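# Set cable runway's far end onto bracket between lugs

## Task

Place the far end of the cable runway so it rests securely on the bracket, in the gap between the lugs, then open the grippers and pull the arms away. It only counts if the runway stays there on its own, with no robot supporting it.

## Robot and tools

Robots: four identical i2rt Big YAM arms named arm1, arm2, arm3 and arm4. Each has six revolute joints, a two-finger gripper and a wrist camera (arm1_cam_wrist to arm4_cam_wrist). Two fixed room cameras, cam_high and cam_low, also give views. The hand reaches roughly 1.0 m from the joint1 axis at full extension. The arms act independently; one being stopped does not pause the others.

Frames: poses use one shared scene frame with its origin on the floor and +z upward. The hand point is midway between the fingertips; its z axis runs along the fingers and the fingers open and close along its y axis. Each arm's foot pose is never printed. With joints 1 and 6 at 0 and the hand level and forward, the wrist camera sits on top of the hand looking at the fingertips.

execute_actions(actions, cameras): actions is a list holding either nothing (just report state and images) or exactly one action object. That object has keys arm1..arm4 (any subset); each holds "joints", a dict of absolute targets, not offsets. All motions in one action start together and may finish at different times; one action runs at most 15 s. Joint keys, units, ranges and done-tolerances:
- joint1_rad: -2.879 to 2.879 rad (±0.045); turns the whole arm about its foot, positive is counter-clockwise seen from above, 0 unfolds toward where the foot faces.
- joint2_rad: 0 to 3.141 (±0.14); shoulder, 0 has the upper arm pointing backward about level, increasing raises it and then brings it forward.
- joint3_rad: 0 to 3.019 (±0.09); elbow, 0 is folded, positive opens.
- joint4_rad: -1.692 to 1.57 (±0.055); hand pitch, positive tips fingers up.
- joint5_rad: -1.57 to 1.57 (±0.03); hand swing sideways, positive to the arm's right.
- joint6_rad: -2.094 to 2.094 (±0.035); hand roll, positive clockwise viewed from behind the hand.
- gripper_m: 0 to 0.093 metres (±0.003), the fingertip gap; grip force tops out near 50 to 62 N per pad.
Any joint or arm you omit keeps its previous target and may still be pushing toward it. An unknown key or out-of-range number rejects the whole call and nothing moves. cameras is a list of camera names (or "all"); omitted, null or ["all"] returns every camera, [] returns none. Because joints move at different speeds, the hand can sweep a wide, curved path between postures.

Result lines: joint_positions (actual angles; gripper_m is the finger gap); joint torques per arm joint (raw drive output, with per-arm offset, scale and noise, nonzero even unloaded, so only a rough hint of contact); a pictures line naming cameras in the order of the images. joint_status tells how each commanded motion ended: done, "off_target" (stopped short and may still push), "contact_stop" or "time_out" (target dropped and the joint holds where it stopped, except that a timed-out joint may keep pushing toward a target at most 0.375, 0.375, 0.113, 0.225, 0.075, 0.3 rad from where it sits, and will move there if the way clears). "joint command not followed", usually with a "cause:" line, means a self- and inter-arm clearance check blocked that arm's joint targets (its gripper target still runs); such joints read "not_followed" and may be retried on later actions until given passable targets. on_its_own lists what the call did not command; its "held at" value is the held target, not the position. To relieve a pushing joint, command its reported position. Tiny target changes may produce no motion, and a joint carrying a load can sag.

Heat: a motor holding load warms up, even while you are thinking. A MOTOR HOT line appears from 85 °C; at 100 °C an OVER-TEMPERATURE FAULT drops that whole arm and its gripper until cool, and unfinished keys read "limit_stop_at_motor_heat" (resend the target afterward). Avoid long hard pushes.

wait(seconds): 0 to 10 s; commands nothing, the scene keeps running, returns the same as an empty execute_actions.

zoom_image(camera, region): magnifies part of a camera's latest full image; region is [x0, y0, x1, y1] in pixels from the top-left, no larger than 504 by 504.

read_manual(section): returns only the URDF licence texts ("licences"); it moves nothing.

finished_scene(scene): ends the current scene by its number after the robot has held the last command; irreversible. Its result says whether the goal was met and gives the next task. Replying without any tool call ends everything.

Behaviour to know: the simulation keeps running while you compose a reply and the robots hold the last command meanwhile. If a call reports a stop, later motion, wait and finished_scene calls in that same reply are skipped. Loose objects may occasionally get a brief shove.

Avoid: squeezing two robots against each other (fails and ends the run) and hard collisions between arms; the clearance check can react late and ignores fingers, gripper housings and wrist cameras. The arms do not stop on contact and can push hard. Do not drop, slam or let the runway slip, and never knock anything onto the floor or out of the work area. Finish with grippers open and arms clear, the runway resting unsupported on the bracket.

Each tool is called after "Emit:" as name([rows], argument=value, ...), one row to a line, values as JSON.

## Session

Emit:
execute_actions(actions=[])

Scene clock: 0.00 s.
Joint torques (N m, as the arm reports them, + toward a larger angle): no reading
Motor temperatures (°C, as the motors report them): arm1=[24 23 22 22 24 24] | arm2=[24 25 24 23 24 22] | arm3=[25 23 22 24 23 23] | arm4=[22 25 23 22 24 22]
arm1.joint_positions: joint1_rad=+0.250 joint2_rad=+0.622 joint3_rad=+1.376 joint4_rad=-1.515 joint5_rad=-0.133 joint6_rad=+0.164 gripper_m=+0.095
arm1.joint_status: not commanded
arm1.hand: x=-1.0459 y=-0.2780 z=+1.2921 quat_wxyz=(-0.184, +0.655, -0.641, -0.356) (m; scene frame)
arm2.joint_positions: joint1_rad=+0.399 joint2_rad=+0.644 joint3_rad=+1.402 joint4_rad=-1.387 joint5_rad=+0.104 joint6_rad=-0.029 gripper_m=+0.094
arm2.joint_status: not commanded
arm2.hand: x=-0.2354 y=+0.2882 z=+1.3591 quat_wxyz=(-0.332, -0.526, -0.721, +0.307) (m; scene frame)
arm3.joint_positions: joint1_rad=-0.134 joint2_rad=+0.501 joint3_rad=+1.429 joint4_rad=-1.226 joint5_rad=+0.035 joint6_rad=-0.352 gripper_m=+0.094
arm3.joint_status: not commanded
arm3.hand: x=+0.6207 y=-0.3507 z=+1.4462 quat_wxyz=(-0.480, +0.668, -0.450, -0.347) (m; scene frame)
arm4.joint_positions: joint1_rad=+0.086 joint2_rad=+0.450 joint3_rad=+1.365 joint4_rad=-1.510 joint5_rad=-0.130 joint6_rad=+0.466 gripper_m=+0.094
arm4.joint_status: not commanded
arm4.hand: x=+1.2726 y=+0.3676 z=+1.2971 quat_wxyz=(-0.451, -0.675, -0.565, +0.151) (m; scene frame)
pictures: arm1_cam_wrist, arm2_cam_wrist, arm3_cam_wrist, arm4_cam_wrist, cam_high, cam_low
Images, in order (width x height): arm1_cam_wrist 616x616, arm2_cam_wrist 616x616, arm3_cam_wrist 616x616, arm4_cam_wrist 616x616, cam_high 504x504, cam_low 504x504.

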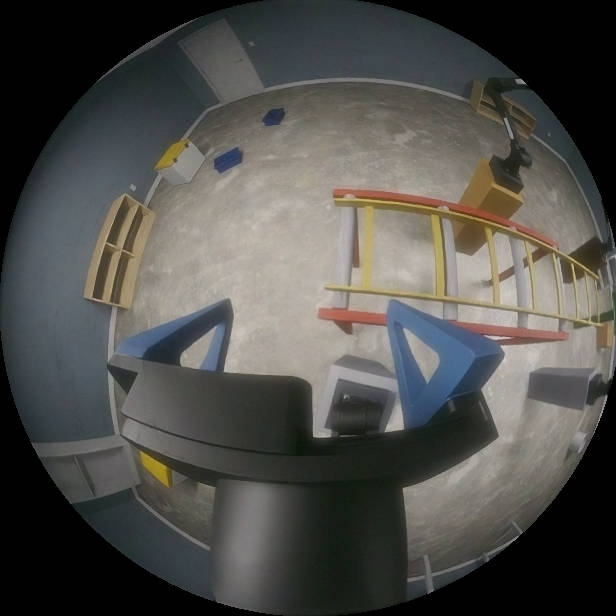

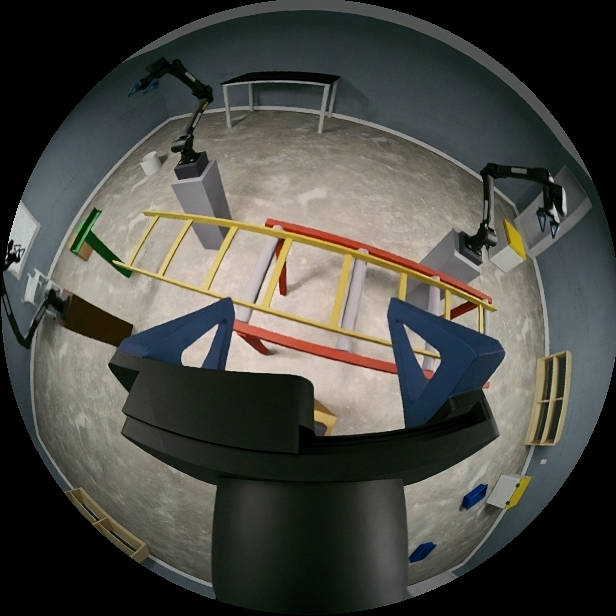

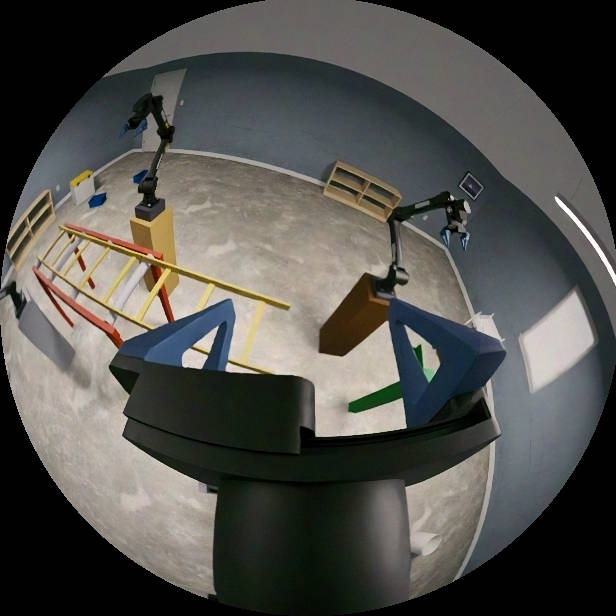

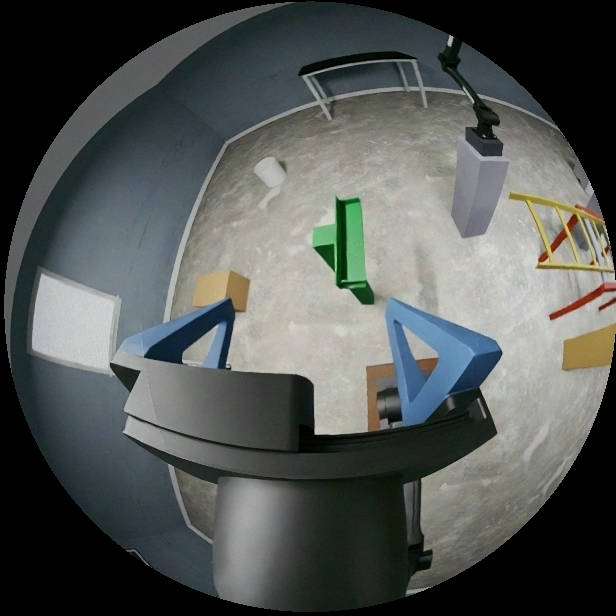

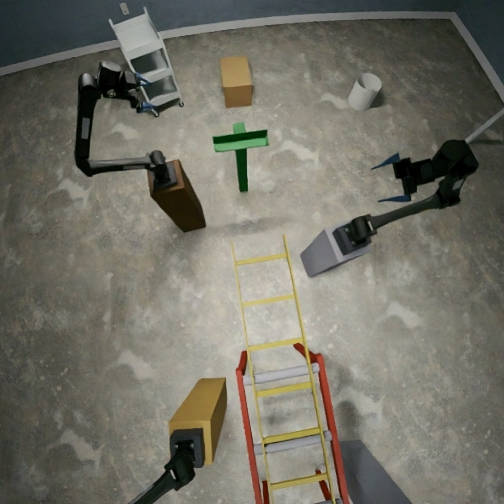

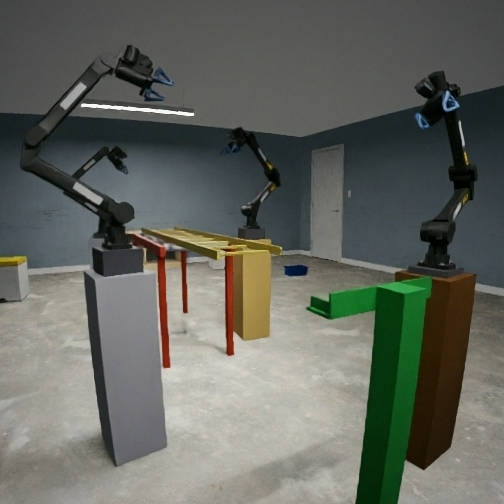

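Emit:
execute_actions([
  {"arm3":{"joints":{"joint1_rad":-0.152,"joint2_rad":1.745,"joint3_rad":1.783,"joint4_rad":-1.609,"joint5_rad":0,"joint6_rad":0.05}},"arm4":{"joints":{"joint1_rad":0.06,"joint2_rad":1.412,"joint3_rad":1.43,"joint4_rad":-1.59,"joint5_rad":0,"joint6_rad":0}},"arm2":{"joints":{"joint1_rad":0.08,"joint2_rad":1.745,"joint3_rad":1.783,"joint4_rad":-1.609,"joint5_rad":0,"joint6_rad":0}}},
])

Scene clock: 4.50 s.
Joint torques (N m, as the arm reports them, + toward a larger angle): arm1=[-1.55  3.06 11.38  2.01 -0.04 -0.12] | arm2=[ -0.84 -14.61  11.12  -0.63  -0.14   0.05] | arm3=[ -1.6  -20.19  10.65  -0.07  -0.03   0.01] | arm4=[ -0.7  -12.73  10.54  -0.44   0.14  -0.16]
Motor temperatures (°C, as the motors report them): arm1=[24 23 23 22 24 24] | arm2=[24 25 25 23 24 22] | arm3=[25 23 23 24 23 23] | arm4=[22 25 24 22 24 22]
arm1.joint_positions: joint1_rad=+0.250 joint2_rad=+0.622 joint3_rad=+1.376 joint4_rad=-1.515 joint5_rad=-0.133 joint6_rad=+0.164 gripper_m=+0.095
arm1.joint_status: not commanded
arm1.hand: x=-1.0459 y=-0.2780 z=+1.2921 quat_wxyz=(-0.184, +0.655, -0.641, -0.356) (m; scene frame)
arm2.joint_positions: joint1_rad=+0.088 joint2_rad=+1.756 joint3_rad=+1.764 joint4_rad=-1.592 joint5_rad=+0.002 joint6_rad=-0.008 gripper_m=+0.094
arm2.joint_status: all done
arm2.hand: x=-0.2878 y=-0.0183 z=+1.0745 quat_wxyz=(+0.011, -0.697, -0.717, -0.002) (m; scene frame)
arm3.joint_positions: joint1_rad=-0.140 joint2_rad=+1.764 joint3_rad=+1.754 joint4_rad=-1.595 joint5_rad=+0.003 joint6_rad=+0.039 gripper_m=+0.094
arm3.joint_status: all done
arm3.hand: x=+0.5912 y=-0.0049 z=+1.0791 quat_wxyz=(+0.016, +0.715, -0.699, +0.012) (m; scene frame)
arm4.joint_positions: joint1_rad=+0.067 joint2_rad=+1.411 joint3_rad=+1.415 joint4_rad=-1.575 joint5_rad=-0.003 joint6_rad=+0.012 gripper_m=+0.094
arm4.joint_status: all done
arm4.hand: x=+1.3012 y=+0.1005 z=+1.0488 quat_wxyz=(-0.004, -0.638, -0.770, +0.002) (m; scene frame)
pictures: arm1_cam_wrist, arm2_cam_wrist, arm3_cam_wrist, arm4_cam_wrist, cam_high, cam_low
Images, in order (width x height): arm1_cam_wrist 616x616, arm2_cam_wrist 616x616, arm3_cam_wrist 616x616, arm4_cam_wrist 616x616, cam_high 504x504, cam_low 504x504.

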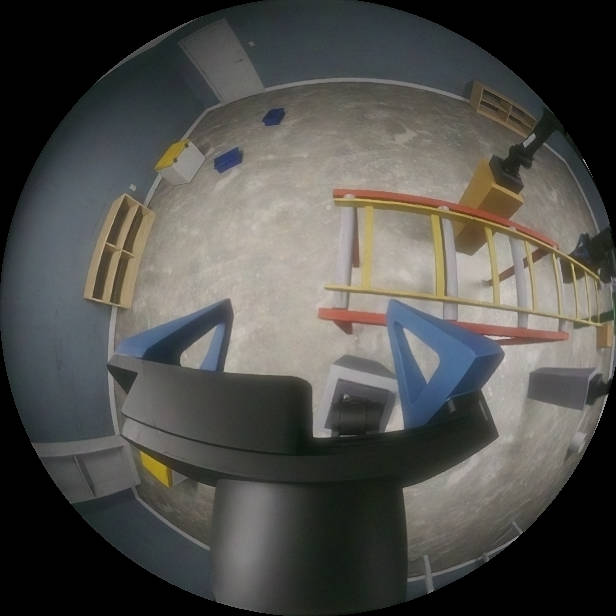

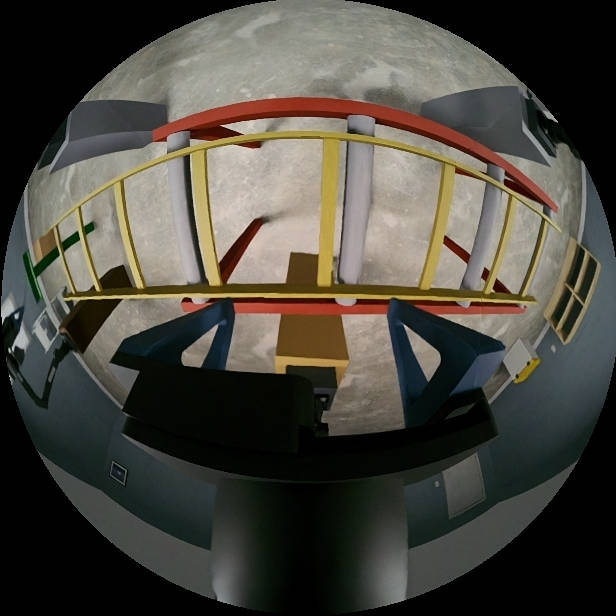

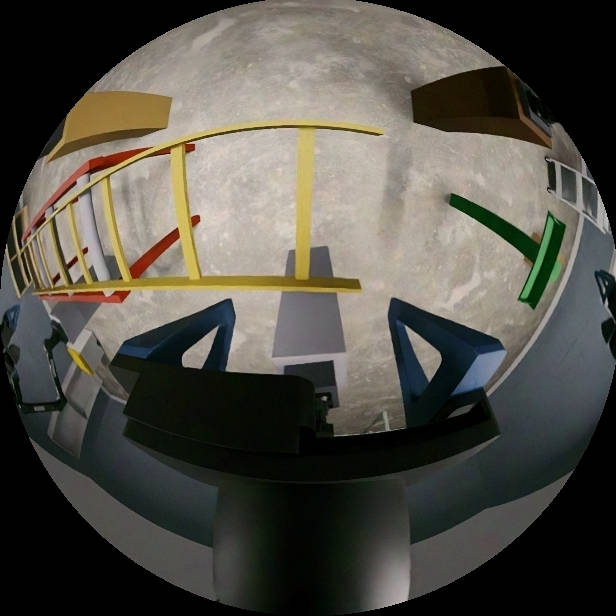

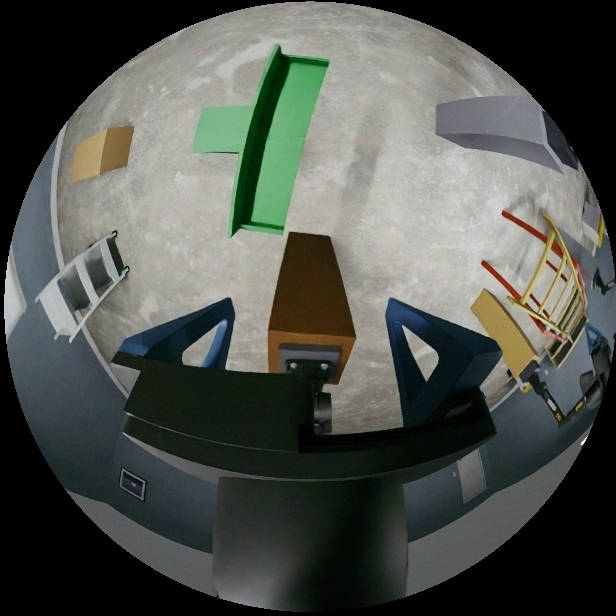

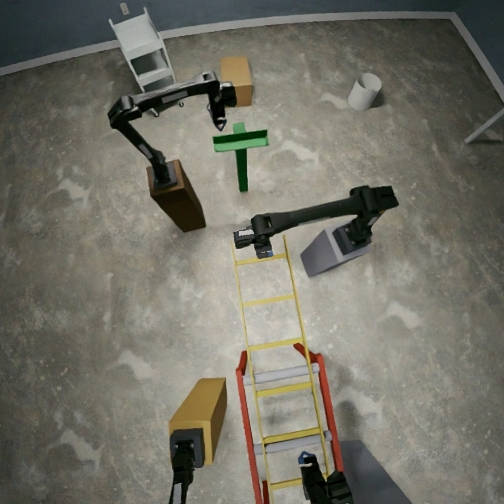

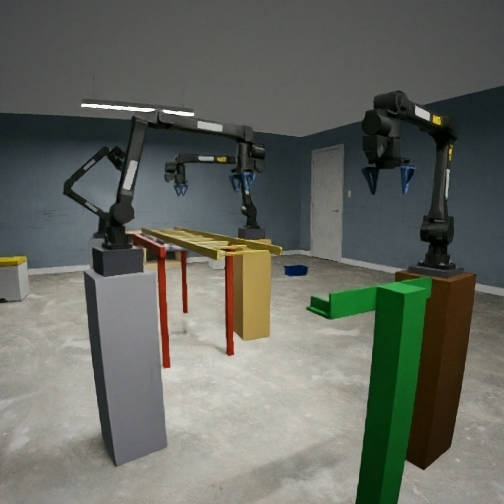

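Emit:
execute_actions([
  {"arm3":{"joints":{"joint1_rad":0.305,"joint2_rad":1.865,"joint3_rad":1.6,"joint4_rad":-1.27,"joint6_rad":0.51}},"arm4":{"joints":{"joint1_rad":-0.76,"joint2_rad":1.765,"joint3_rad":1.75,"joint4_rad":-1.53,"joint6_rad":-0.63}},"arm2":{"joints":{"joint2_rad":1.0,"joint3_rad":1.3}}},
], cameras=["arm3_cam_wrist","arm4_cam_wrist","cam_low"])

Scene clock: 7.33 s.
Joint torques (N m, as the arm reports them, + toward a larger angle): arm1=[-1.6   3.05 11.4   2.01 -0.05 -0.12] | arm2=[-0.77 -2.46  9.42  0.19 -0.15  0.07] | arm3=[ -0.51 -21.15   9.53   1.25   0.19   0.05] | arm4=[  0.03 -22.01  12.75   0.06  -0.05  -0.17]
Motor temperatures (°C, as the motors report them): arm1=[24 23 23 22 24 24] | arm2=[24 25 25 23 24 22] | arm3=[25 23 24 24 23 23] | arm4=[22 25 25 22 24 22]
arm1.joint_positions: joint1_rad=+0.250 joint2_rad=+0.622 joint3_rad=+1.376 joint4_rad=-1.515 joint5_rad=-0.133 joint6_rad=+0.164 gripper_m=+0.095
arm1.joint_status: not commanded
arm1.hand: x=-1.0459 y=-0.2780 z=+1.2921 quat_wxyz=(-0.184, +0.655, -0.641, -0.356) (m; scene frame)
arm2.joint_positions: joint1_rad=+0.088 joint2_rad=+0.983 joint3_rad=+1.303 joint4_rad=-1.594 joint5_rad=+0.002 joint6_rad=-0.008 gripper_m=+0.094
arm2.joint_status: all done
arm2.hand: x=-0.2911 y=+0.2151 z=+1.1967 quat_wxyz=(-0.098, -0.690, -0.710, +0.106) (m; scene frame)
arm3.joint_positions: joint1_rad=+0.303 joint2_rad=+1.881 joint3_rad=+1.582 joint4_rad=-1.285 joint5_rad=-0.002 joint6_rad=+0.499 gripper_m=+0.094
arm3.joint_status: all done
arm3.hand: x=+0.3490 y=-0.0457 z=+0.9541 quat_wxyz=(+0.008, +0.709, -0.705, +0.004) (m; scene frame)
arm4.joint_positions: joint1_rad=-0.758 joint2_rad=+1.784 joint3_rad=+1.702 joint4_rad=-1.533 joint5_rad=+0.001 joint6_rad=-0.618 gripper_m=+0.094
arm4.joint_status: all done
arm4.hand: x=+0.9040 y=+0.0663 z=+0.9874 quat_wxyz=(+0.000, -0.710, -0.704, -0.018) (m; scene frame)
pictures: arm3_cam_wrist, arm4_cam_wrist, cam_low
Images, in order (width x height): arm3_cam_wrist 616x616, arm4_cam_wrist 616x616, cam_low 504x504.

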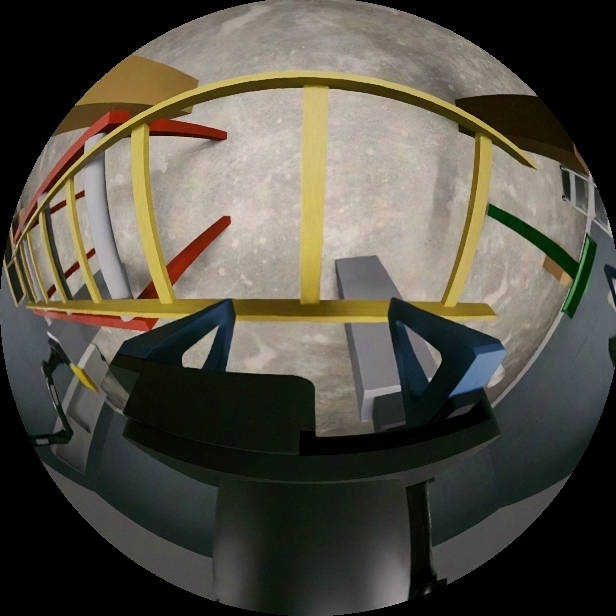

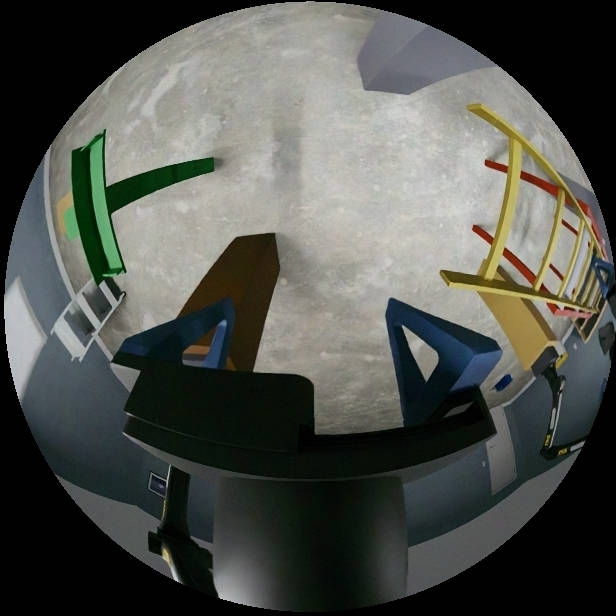

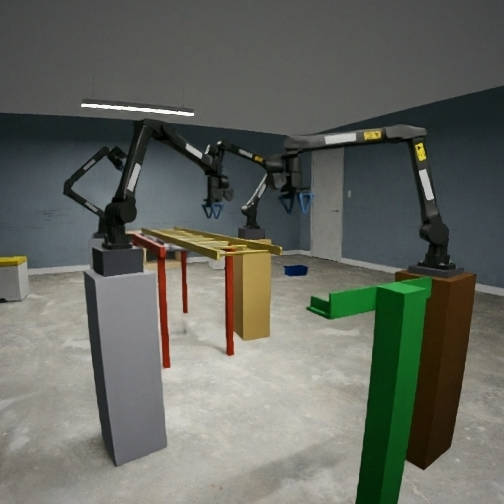

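Emit:
execute_actions([
  {"arm3":{"joints":{"joint1_rad":0.285,"joint2_rad":2.038,"joint3_rad":1.44,"joint4_rad":-0.925}}},
], cameras=["arm3_cam_wrist","arm4_cam_wrist","cam_low"])

Emit:
zoom_image(camera="cam_low", region=[120,190,320,300])

Scene clock: 9.17 s.
Joint torques (N m, as the arm reports them, + toward a larger angle): arm1=[-1.6   3.07 11.39  2.01 -0.04 -0.12] | arm2=[-0.84 -2.39  9.47  0.25 -0.17  0.05] | arm3=[ -1.57 -20.75   8.72   1.25   0.18   0.05] | arm4=[ -0.73 -22.16  12.76   0.22  -0.07  -0.18]
Motor temperatures (°C, as the motors report them): arm1=[24 23 24 22 24 24] | arm2=[24 25 25 23 24 22] | arm3=[25 23 24 24 23 23] | arm4=[22 25 25 22 24 22]
arm1.joint_positions: joint1_rad=+0.250 joint2_rad=+0.622 joint3_rad=+1.376 joint4_rad=-1.515 joint5_rad=-0.133 joint6_rad=+0.164 gripper_m=+0.095
arm1.joint_status: not commanded
arm1.hand: x=-1.0459 y=-0.2780 z=+1.2921 quat_wxyz=(-0.184, +0.655, -0.641, -0.356) (m; scene frame)
arm2.joint_positions: joint1_rad=+0.088 joint2_rad=+0.983 joint3_rad=+1.303 joint4_rad=-1.594 joint5_rad=+0.002 joint6_rad=-0.008 gripper_m=+0.094
arm2.joint_status: not commanded
arm2.hand: x=-0.2911 y=+0.2151 z=+1.1967 quat_wxyz=(-0.098, -0.690, -0.710, +0.106) (m; scene frame)
arm3.joint_positions: joint1_rad=+0.295 joint2_rad=+2.052 joint3_rad=+1.415 joint4_rad=-0.940 joint5_rad=-0.002 joint6_rad=+0.499 gripper_m=+0.094
arm3.joint_status: all done
arm3.hand: x=+0.3516 y=-0.0452 z=+0.8035 quat_wxyz=(+0.008, +0.706, -0.708, +0.001) (m; scene frame)
arm4.joint_positions: joint1_rad=-0.758 joint2_rad=+1.784 joint3_rad=+1.702 joint4_rad=-1.533 joint5_rad=+0.001 joint6_rad=-0.619 gripper_m=+0.094
arm4.joint_status: not commanded
arm4.hand: x=+0.9040 y=+0.0663 z=+0.9874 quat_wxyz=(+0.000, -0.710, -0.704, -0.018) (m; scene frame)
pictures: arm3_cam_wrist, arm4_cam_wrist, cam_low
Images, in order (width x height): arm3_cam_wrist 616x616, arm4_cam_wrist 616x616, cam_low 504x504.

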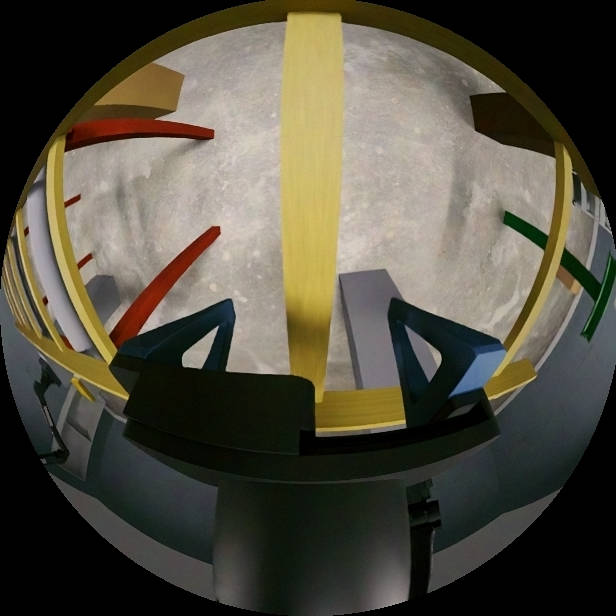

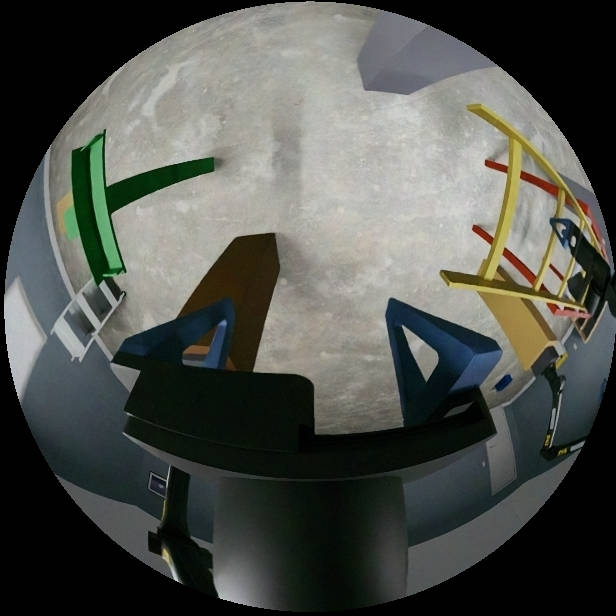

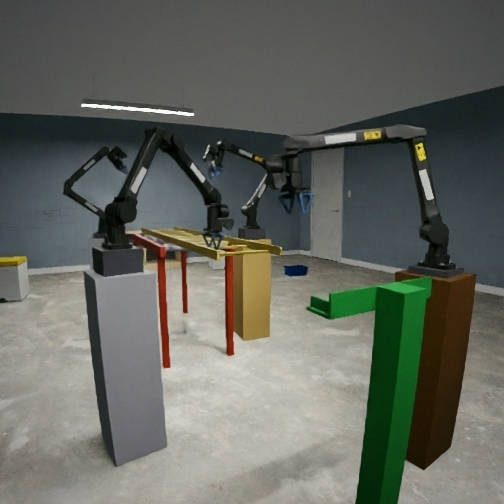

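Region (120, 190, 320, 300) of cam_low's 504x504 image, scaled by 2.520, with more detail than that image has; it fills the top 277 rows of this view, and the rest is white.

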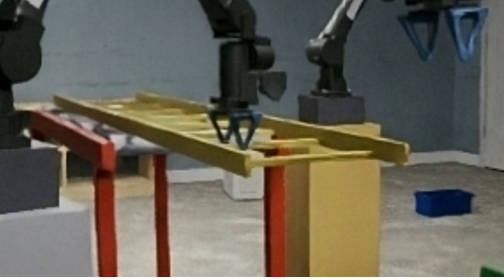

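Emit:
execute_actions([
  {"arm3":{"joints":{"joint2_rad":2.08,"joint4_rad":-0.883,"gripper_m":0.05}}},
], cameras=[])

Emit:
execute_actions([
  {"arm3":{"joints":{"gripper_m":0}}},
], cameras=["arm3_cam_wrist"])

Scene clock: 10.47 s.
Joint torques (N m, as the arm reports them, + toward a larger angle): arm1=[-1.56  3.04 11.39  2.01 -0.04 -0.13] | arm2=[-0.81 -2.76  9.4   0.31 -0.12  0.09] | arm3=[ -1.34 -20.26   8.55   1.3    0.19   0.02] | arm4=[  0.53 -20.81  12.84   0.12  -0.08  -0.14]
Motor temperatures (°C, as the motors report them): arm1=[24 23 24 22 24 24] | arm2=[24 25 25 23 24 22] | arm3=[25 23 24 24 23 23] | arm4=[22 25 25 22 24 22]
arm1.joint_positions: joint1_rad=+0.250 joint2_rad=+0.622 joint3_rad=+1.376 joint4_rad=-1.515 joint5_rad=-0.133 joint6_rad=+0.164 gripper_m=+0.095
arm1.joint_status: not commanded
arm1.hand: x=-1.0459 y=-0.2780 z=+1.2921 quat_wxyz=(-0.184, +0.655, -0.641, -0.356) (m; scene frame)
arm2.joint_positions: joint1_rad=+0.088 joint2_rad=+0.983 joint3_rad=+1.303 joint4_rad=-1.594 joint5_rad=+0.002 joint6_rad=-0.008 gripper_m=+0.094
arm2.joint_status: not commanded
arm2.hand: x=-0.2911 y=+0.2151 z=+1.1967 quat_wxyz=(-0.098, -0.690, -0.710, +0.106) (m; scene frame)
arm3.joint_positions: joint1_rad=+0.295 joint2_rad=+2.080 joint3_rad=+1.415 joint4_rad=-0.900 joint5_rad=-0.002 joint6_rad=+0.499 gripper_m=+0.050
arm3.joint_status: all done
arm3.hand: x=+0.3491 y=-0.0409 z=+0.7884 quat_wxyz=(+0.006, +0.706, -0.708, -0.005) (m; scene frame)
arm4.joint_positions: joint1_rad=-0.758 joint2_rad=+1.784 joint3_rad=+1.702 joint4_rad=-1.533 joint5_rad=+0.001 joint6_rad=-0.619 gripper_m=+0.094
arm4.joint_status: not commanded
arm4.hand: x=+0.9040 y=+0.0663 z=+0.9874 quat_wxyz=(+0.000, -0.710, -0.704, -0.018) (m; scene frame)
pictures: none
No camera images: the call's "cameras" was empty. Leave "cameras" out to get every camera's image.

Scene clock: 11.07 s.
Joint torques (N m, as the arm reports them, + toward a larger angle): arm1=[-1.55  3.06 11.4   2.02 -0.04 -0.12] | arm2=[-0.49 -2.99  9.27  0.32 -0.13  0.08] | arm3=[ -1.36 -20.42   8.52   1.29   0.12  -0.05] | arm4=[ -0.01 -21.71  12.62   0.1   -0.07  -0.2 ]
Motor temperatures (°C, as the motors report them): arm1=[24 23 24 22 24 24] | arm2=[24 25 26 23 24 22] | arm3=[25 23 24 24 23 23] | arm4=[22 25 25 22 24 22]
arm1.joint_positions: joint1_rad=+0.250 joint2_rad=+0.622 joint3_rad=+1.376 joint4_rad=-1.515 joint5_rad=-0.133 joint6_rad=+0.164 gripper_m=+0.095
arm1.joint_status: not commanded
arm1.hand: x=-1.0459 y=-0.2780 z=+1.2921 quat_wxyz=(-0.184, +0.655, -0.641, -0.356) (m; scene frame)
arm2.joint_positions: joint1_rad=+0.088 joint2_rad=+0.983 joint3_rad=+1.303 joint4_rad=-1.594 joint5_rad=+0.002 joint6_rad=-0.008 gripper_m=+0.094
arm2.joint_status: not commanded
arm2.hand: x=-0.2911 y=+0.2151 z=+1.1967 quat_wxyz=(-0.098, -0.690, -0.710, +0.106) (m; scene frame)
arm3.joint_positions: joint1_rad=+0.294 joint2_rad=+2.080 joint3_rad=+1.415 joint4_rad=-0.899 joint5_rad=+0.000 joint6_rad=+0.509 gripper_m=+0.024
arm3.joint_status: gripper_m off_target (ended at +0.024, target +0.000)
arm3.hand: x=+0.3498 y=-0.0403 z=+0.7884 quat_wxyz=(+0.005, +0.702, -0.712, -0.005) (m; scene frame)
arm4.joint_positions: joint1_rad=-0.758 joint2_rad=+1.784 joint3_rad=+1.702 joint4_rad=-1.533 joint5_rad=+0.001 joint6_rad=-0.619 gripper_m=+0.094
arm4.joint_status: not commanded
arm4.hand: x=+0.9040 y=+0.0663 z=+0.9874 quat_wxyz=(+0.000, -0.710, -0.704, -0.018) (m; scene frame)
pictures: arm3_cam_wrist
Images, in order (width x height): arm3_cam_wrist 616x616.

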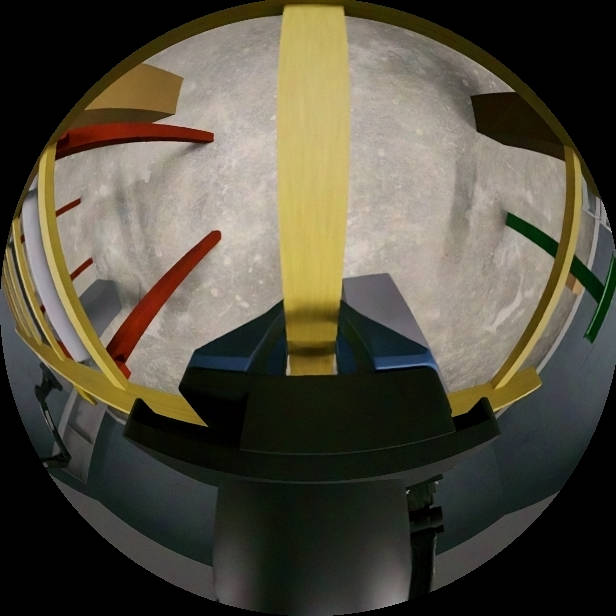

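Emit:
execute_actions([
  {"arm3":{"joints":{"joint1_rad":0.11,"joint2_rad":1.94,"joint3_rad":1.262,"joint4_rad":-0.84,"joint6_rad":0.32}}},
], cameras=[])

Emit:
execute_actions([
  {"arm3":{"joints":{"joint1_rad":-0.1,"joint2_rad":1.89,"joint3_rad":1.185,"joint4_rad":-0.805,"joint6_rad":0.11}}},
], cameras=["cam_high"])

Emit:
execute_actions([
  {"arm3":{"joints":{"joint1_rad":-0.31,"joint2_rad":1.88,"joint6_rad":-0.09}}},
])

Scene clock: 13.93 s.
Joint torques (N m, as the arm reports them, + toward a larger angle): arm1=[-1.58  3.   11.38  2.01 -0.04 -0.13] | arm2=[-0.73 -2.57  9.41  0.27 -0.13  0.03] | arm3=[  0.17 -22.11   8.3   -0.35   0.12  -0.15] | arm4=[ -0.52 -20.95  12.48   0.21  -0.05  -0.18]
Motor temperatures (°C, as the motors report them): arm1=[24 23 24 22 24 24] | arm2=[24 25 26 23 24 22] | arm3=[25 24 25 24 23 23] | arm4=[22 26 26 22 24 22]
arm1.joint_positions: joint1_rad=+0.250 joint2_rad=+0.622 joint3_rad=+1.376 joint4_rad=-1.515 joint5_rad=-0.133 joint6_rad=+0.164 gripper_m=+0.095
arm1.joint_status: not commanded
arm1.hand: x=-1.0459 y=-0.2780 z=+1.2921 quat_wxyz=(-0.184, +0.655, -0.641, -0.356) (m; scene frame)
arm2.joint_positions: joint1_rad=+0.088 joint2_rad=+0.983 joint3_rad=+1.303 joint4_rad=-1.594 joint5_rad=+0.002 joint6_rad=-0.008 gripper_m=+0.094
arm2.joint_status: not commanded
arm2.hand: x=-0.2911 y=+0.2151 z=+1.1967 quat_wxyz=(-0.098, -0.690, -0.710, +0.106) (m; scene frame)
arm3.joint_positions: joint1_rad=+0.102 joint2_rad=+1.979 joint3_rad=+1.235 joint4_rad=-0.820 joint5_rad=+0.000 joint6_rad=+0.329 gripper_m=+0.024
arm3.joint_status: all done
arm3.hand: x=+0.4656 y=-0.0464 z=+0.7875 quat_wxyz=(+0.004, +0.698, -0.716, -0.005) (m; scene frame)
arm4.joint_positions: joint1_rad=-0.758 joint2_rad=+1.784 joint3_rad=+1.702 joint4_rad=-1.533 joint5_rad=+0.001 joint6_rad=-0.619 gripper_m=+0.094
arm4.joint_status: not commanded
arm4.hand: x=+0.9040 y=+0.0663 z=+0.9874 quat_wxyz=(+0.000, -0.710, -0.704, -0.018) (m; scene frame)
pictures: none
No camera images: the call's "cameras" was empty. Leave "cameras" out to get every camera's image.

Scene clock: 15.73 s.
Joint torques (N m, as the arm reports them, + toward a larger angle): arm1=[-1.61  3.03 11.4   2.02 -0.04 -0.12] | arm2=[-0.57 -2.72  9.27  0.23 -0.16  0.07] | arm3=[ -0.83 -22.12   7.74  -0.09   0.18  -0.25] | arm4=[  0.73 -22.27  12.73   0.14  -0.1   -0.16]
Motor temperatures (°C, as the motors report them): arm1=[24 23 24 22 24 24] | arm2=[24 25 26 23 24 22] | arm3=[25 24 25 24 23 23] | arm4=[22 26 26 22 24 22]
arm1.joint_positions: joint1_rad=+0.250 joint2_rad=+0.622 joint3_rad=+1.376 joint4_rad=-1.515 joint5_rad=-0.133 joint6_rad=+0.164 gripper_m=+0.095
arm1.joint_status: not commanded
arm1.hand: x=-1.0459 y=-0.2780 z=+1.2921 quat_wxyz=(-0.184, +0.655, -0.641, -0.356) (m; scene frame)
arm2.joint_positions: joint1_rad=+0.088 joint2_rad=+0.983 joint3_rad=+1.303 joint4_rad=-1.594 joint5_rad=+0.002 joint6_rad=-0.008 gripper_m=+0.094
arm2.joint_status: not commanded
arm2.hand: x=-0.2911 y=+0.2151 z=+1.1967 quat_wxyz=(-0.098, -0.690, -0.710, +0.106) (m; scene frame)
arm3.joint_positions: joint1_rad=-0.098 joint2_rad=+1.937 joint3_rad=+1.162 joint4_rad=-0.790 joint5_rad=-0.003 joint6_rad=+0.129 gripper_m=+0.024
arm3.joint_status: all done
arm3.hand: x=+0.5686 y=-0.0477 z=+0.7865 quat_wxyz=(+0.005, +0.698, -0.716, -0.005) (m; scene frame)
arm4.joint_positions: joint1_rad=-0.758 joint2_rad=+1.784 joint3_rad=+1.702 joint4_rad=-1.533 joint5_rad=+0.001 joint6_rad=-0.619 gripper_m=+0.094
arm4.joint_status: not commanded
arm4.hand: x=+0.9040 y=+0.0663 z=+0.9874 quat_wxyz=(+0.000, -0.710, -0.704, -0.018) (m; scene frame)
pictures: cam_high
Images, in order (width x height): cam_high 504x504.

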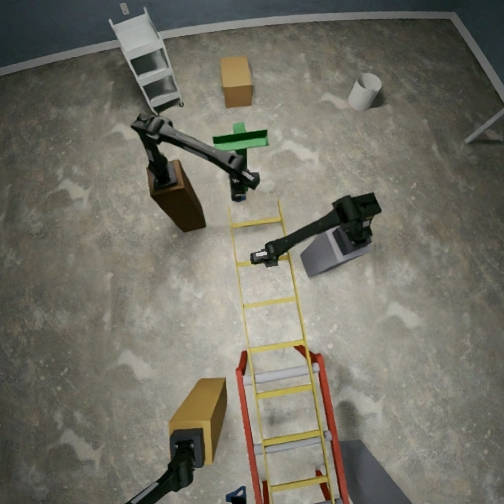

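Scene clock: 17.57 s.
Joint torques (N m, as the arm reports them, + toward a larger angle): arm1=[-1.57  3.05 11.39  1.99 -0.04 -0.12] | arm2=[-0.57 -2.31  9.3   0.31 -0.11  0.05] | arm3=[ -0.91 -23.19   8.67   0.02   0.27  -0.28] | arm4=[  0.15 -20.7   12.58   0.07  -0.05  -0.19]
Motor temperatures (°C, as the motors report them): arm1=[24 23 24 22 24 24] | arm2=[24 25 26 23 24 22] | arm3=[25 24 25 24 23 23] | arm4=[22 26 26 22 24 22]
arm1.joint_positions: joint1_rad=+0.250 joint2_rad=+0.622 joint3_rad=+1.376 joint4_rad=-1.515 joint5_rad=-0.133 joint6_rad=+0.164 gripper_m=+0.095
arm1.joint_status: not commanded
arm1.hand: x=-1.0459 y=-0.2780 z=+1.2921 quat_wxyz=(-0.184, +0.655, -0.641, -0.356) (m; scene frame)
arm2.joint_positions: joint1_rad=+0.088 joint2_rad=+0.983 joint3_rad=+1.303 joint4_rad=-1.594 joint5_rad=+0.002 joint6_rad=-0.008 gripper_m=+0.094
arm2.joint_status: not commanded
arm2.hand: x=-0.2911 y=+0.2151 z=+1.1967 quat_wxyz=(-0.098, -0.690, -0.710, +0.106) (m; scene frame)
arm3.joint_positions: joint1_rad=-0.307 joint2_rad=+1.937 joint3_rad=+1.150 joint4_rad=-0.792 joint5_rad=-0.005 joint6_rad=-0.068 gripper_m=+0.024
arm3.joint_status: all done
arm3.hand: x=+0.6704 y=-0.0544 z=+0.7819 quat_wxyz=(+0.010, +0.693, -0.720, -0.001) (m; scene frame)
arm4.joint_positions: joint1_rad=-0.758 joint2_rad=+1.784 joint3_rad=+1.702 joint4_rad=-1.533 joint5_rad=+0.001 joint6_rad=-0.619 gripper_m=+0.094
arm4.joint_status: not commanded
arm4.hand: x=+0.9040 y=+0.0663 z=+0.9874 quat_wxyz=(+0.000, -0.710, -0.704, -0.018) (m; scene frame)
pictures: arm1_cam_wrist, arm2_cam_wrist, arm3_cam_wrist, arm4_cam_wrist, cam_high, cam_low
Images, in order (width x height): arm1_cam_wrist 616x616, arm2_cam_wrist 616x616, arm3_cam_wrist 616x616, arm4_cam_wrist 616x616, cam_high 504x504, cam_low 504x504.

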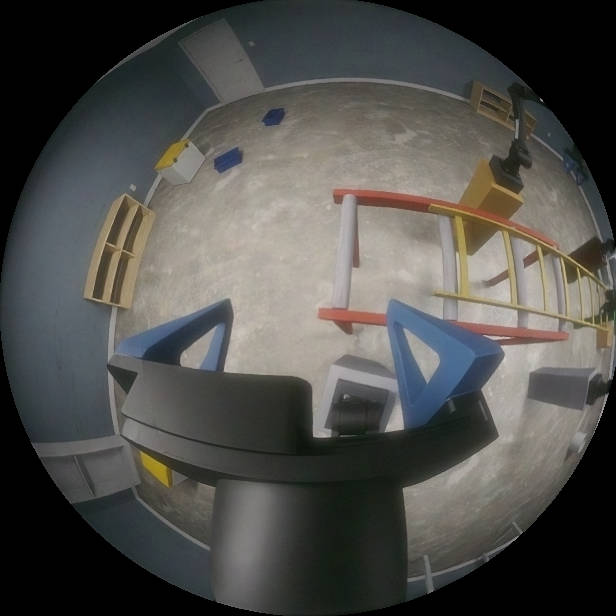

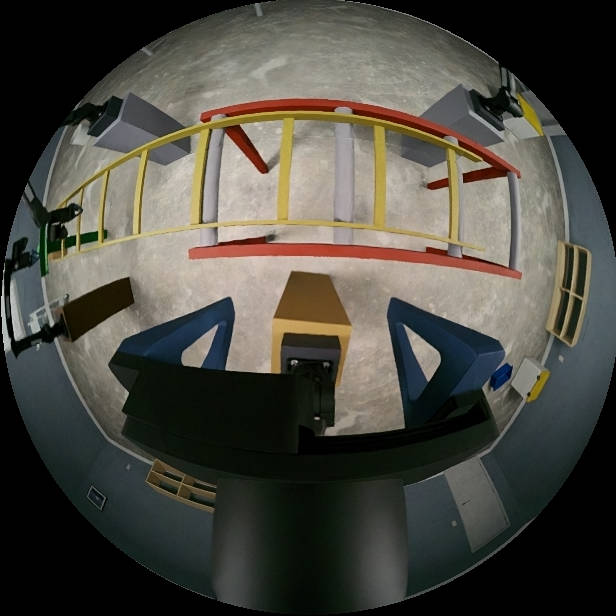

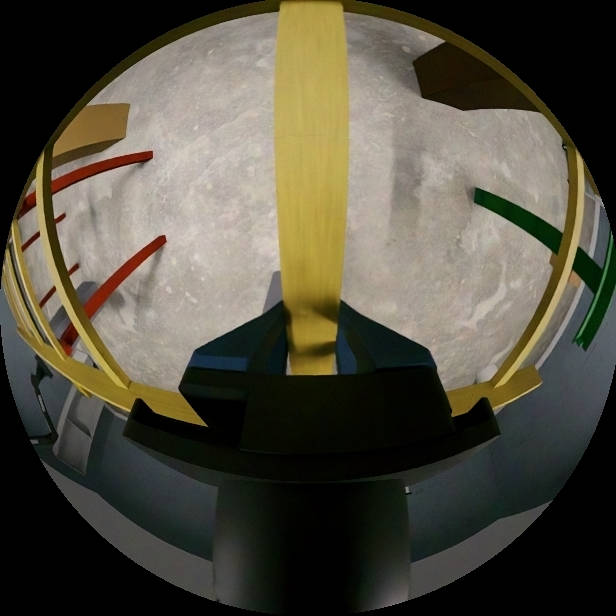

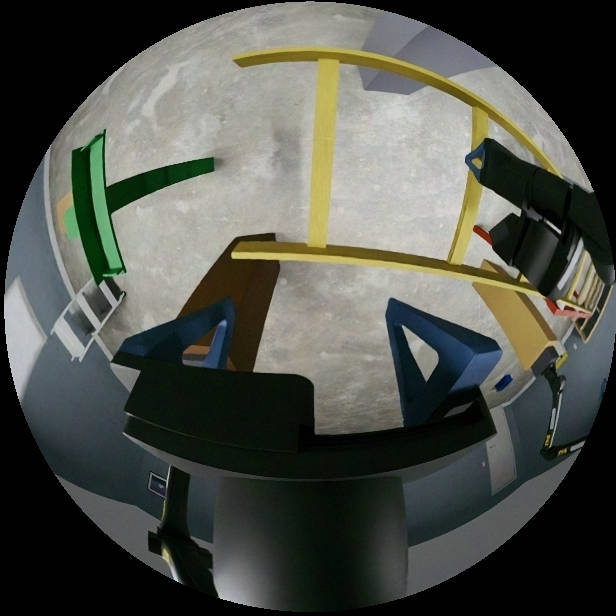

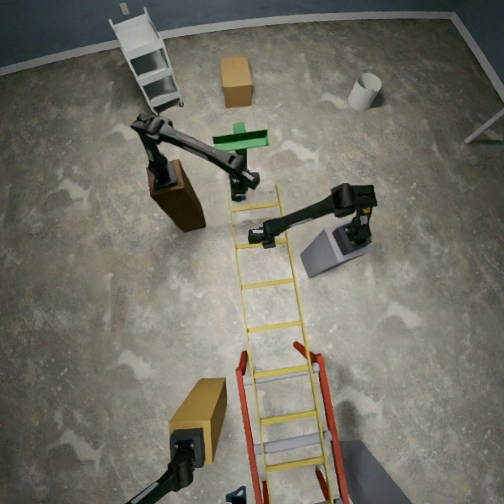

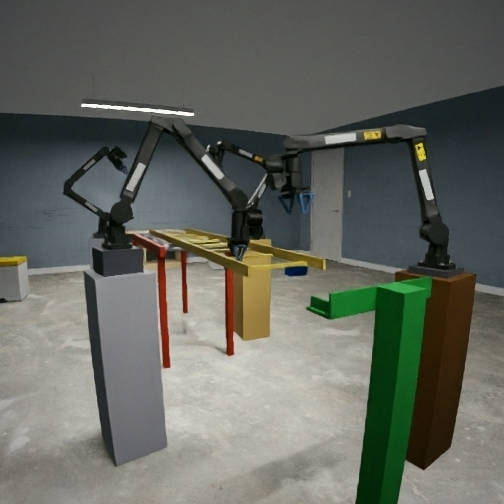

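Emit:
execute_actions([
  {"arm4":{"joints":{"joint1_rad":-0.726,"joint2_rad":2.03,"joint3_rad":1.545,"joint4_rad":-1.04,"joint6_rad":-0.56}}},
], cameras=["arm4_cam_wrist"])

Emit:
execute_actions([
  {"arm4":{"joints":{"gripper_m":0}}},
], cameras=["arm4_cam_wrist","cam_low"])

Scene clock: 19.50 s.
Joint torques (N m, as the arm reports them, + toward a larger angle): arm1=[-1.58  3.02 11.39  2.02 -0.04 -0.12] | arm2=[-1.11 -2.55  9.16  0.35 -0.13  0.03] | arm3=[ -0.72 -23.36   8.68   0.07   0.24  -0.29] | arm4=[  0.94 -23.3   10.14   0.78  -0.06   0.06]
Motor temperatures (°C, as the motors report them): arm1=[24 23 25 22 24 24] | arm2=[24 25 26 23 24 22] | arm3=[25 24 25 24 23 23] | arm4=[22 26 27 22 24 22]
arm1.joint_positions: joint1_rad=+0.250 joint2_rad=+0.622 joint3_rad=+1.376 joint4_rad=-1.515 joint5_rad=-0.133 joint6_rad=+0.164 gripper_m=+0.095
arm1.joint_status: not commanded
arm1.hand: x=-1.0459 y=-0.2780 z=+1.2921 quat_wxyz=(-0.184, +0.655, -0.641, -0.356) (m; scene frame)
arm2.joint_positions: joint1_rad=+0.088 joint2_rad=+0.983 joint3_rad=+1.303 joint4_rad=-1.594 joint5_rad=+0.002 joint6_rad=-0.008 gripper_m=+0.094
arm2.joint_status: not commanded
arm2.hand: x=-0.2911 y=+0.2151 z=+1.1967 quat_wxyz=(-0.098, -0.690, -0.710, +0.106) (m; scene frame)
arm3.joint_positions: joint1_rad=-0.307 joint2_rad=+1.937 joint3_rad=+1.150 joint4_rad=-0.792 joint5_rad=-0.005 joint6_rad=-0.068 gripper_m=+0.024
arm3.joint_status: not commanded
arm3.hand: x=+0.6704 y=-0.0544 z=+0.7819 quat_wxyz=(+0.010, +0.693, -0.720, -0.001) (m; scene frame)
arm4.joint_positions: joint1_rad=-0.727 joint2_rad=+2.043 joint3_rad=+1.513 joint4_rad=-1.054 joint5_rad=+0.001 joint6_rad=-0.571 gripper_m=+0.094
arm4.joint_status: all done
arm4.hand: x=+0.8939 y=+0.0194 z=+0.7762 quat_wxyz=(-0.002, -0.715, -0.699, -0.003) (m; scene frame)
pictures: arm4_cam_wrist
Images, in order (width x height): arm4_cam_wrist 616x616.

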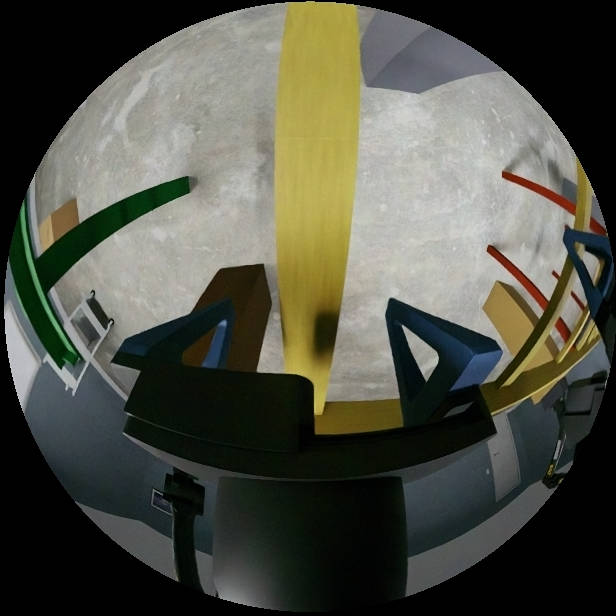

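Scene clock: 20.23 s.
Joint torques (N m, as the arm reports them, + toward a larger angle): arm1=[-1.55  3.01 11.38  2.01 -0.05 -0.12] | arm2=[-0.95 -2.91  9.53  0.37 -0.12  0.05] | arm3=[ -0.86 -23.19   8.61   0.12   0.24  -0.3 ] | arm4=[  0.68 -23.9   10.11   0.78   0.04  -0.14]
Motor temperatures (°C, as the motors report them): arm1=[24 23 25 22 24 24] | arm2=[24 25 26 23 24 22] | arm3=[25 24 25 24 23 23] | arm4=[22 26 27 22 24 22]
arm1.joint_positions: joint1_rad=+0.250 joint2_rad=+0.622 joint3_rad=+1.376 joint4_rad=-1.515 joint5_rad=-0.133 joint6_rad=+0.164 gripper_m=+0.095
arm1.joint_status: not commanded
arm1.hand: x=-1.0459 y=-0.2780 z=+1.2921 quat_wxyz=(-0.184, +0.655, -0.641, -0.356) (m; scene frame)
arm2.joint_positions: joint1_rad=+0.088 joint2_rad=+0.983 joint3_rad=+1.303 joint4_rad=-1.594 joint5_rad=+0.002 joint6_rad=-0.008 gripper_m=+0.094
arm2.joint_status: not commanded
arm2.hand: x=-0.2911 y=+0.2151 z=+1.1967 quat_wxyz=(-0.098, -0.690, -0.710, +0.106) (m; scene frame)
arm3.joint_positions: joint1_rad=-0.307 joint2_rad=+1.937 joint3_rad=+1.150 joint4_rad=-0.792 joint5_rad=-0.005 joint6_rad=-0.068 gripper_m=+0.024
arm3.joint_status: not commanded
arm3.hand: x=+0.6704 y=-0.0544 z=+0.7819 quat_wxyz=(+0.011, +0.693, -0.720, -0.001) (m; scene frame)
arm4.joint_positions: joint1_rad=-0.727 joint2_rad=+2.043 joint3_rad=+1.513 joint4_rad=-1.054 joint5_rad=-0.001 joint6_rad=-0.554 gripper_m=+0.024
arm4.joint_status: gripper_m off_target (ended at +0.024, target +0.000)
arm4.hand: x=+0.8941 y=+0.0191 z=+0.7762 quat_wxyz=(-0.003, -0.721, -0.693, -0.003) (m; scene frame)
pictures: arm4_cam_wrist, cam_low
Images, in order (width x height): arm4_cam_wrist 616x616, cam_low 504x504.

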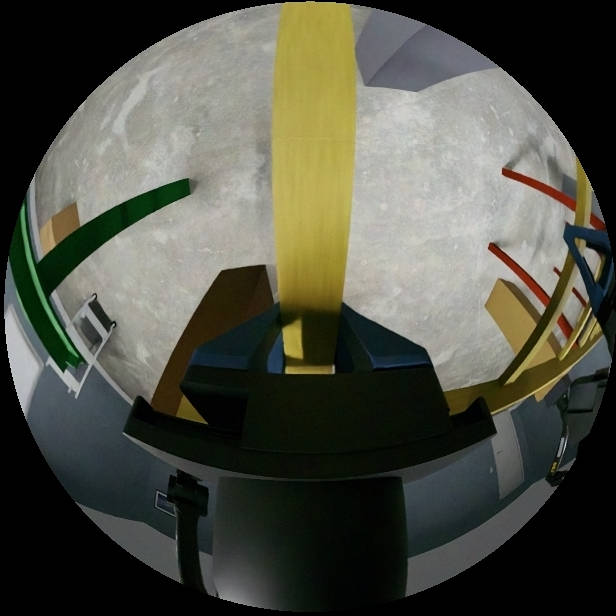

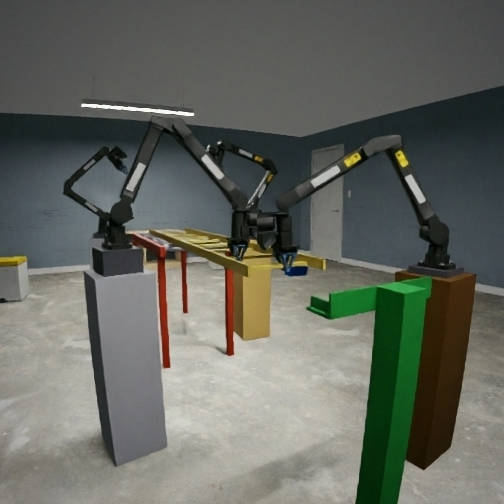

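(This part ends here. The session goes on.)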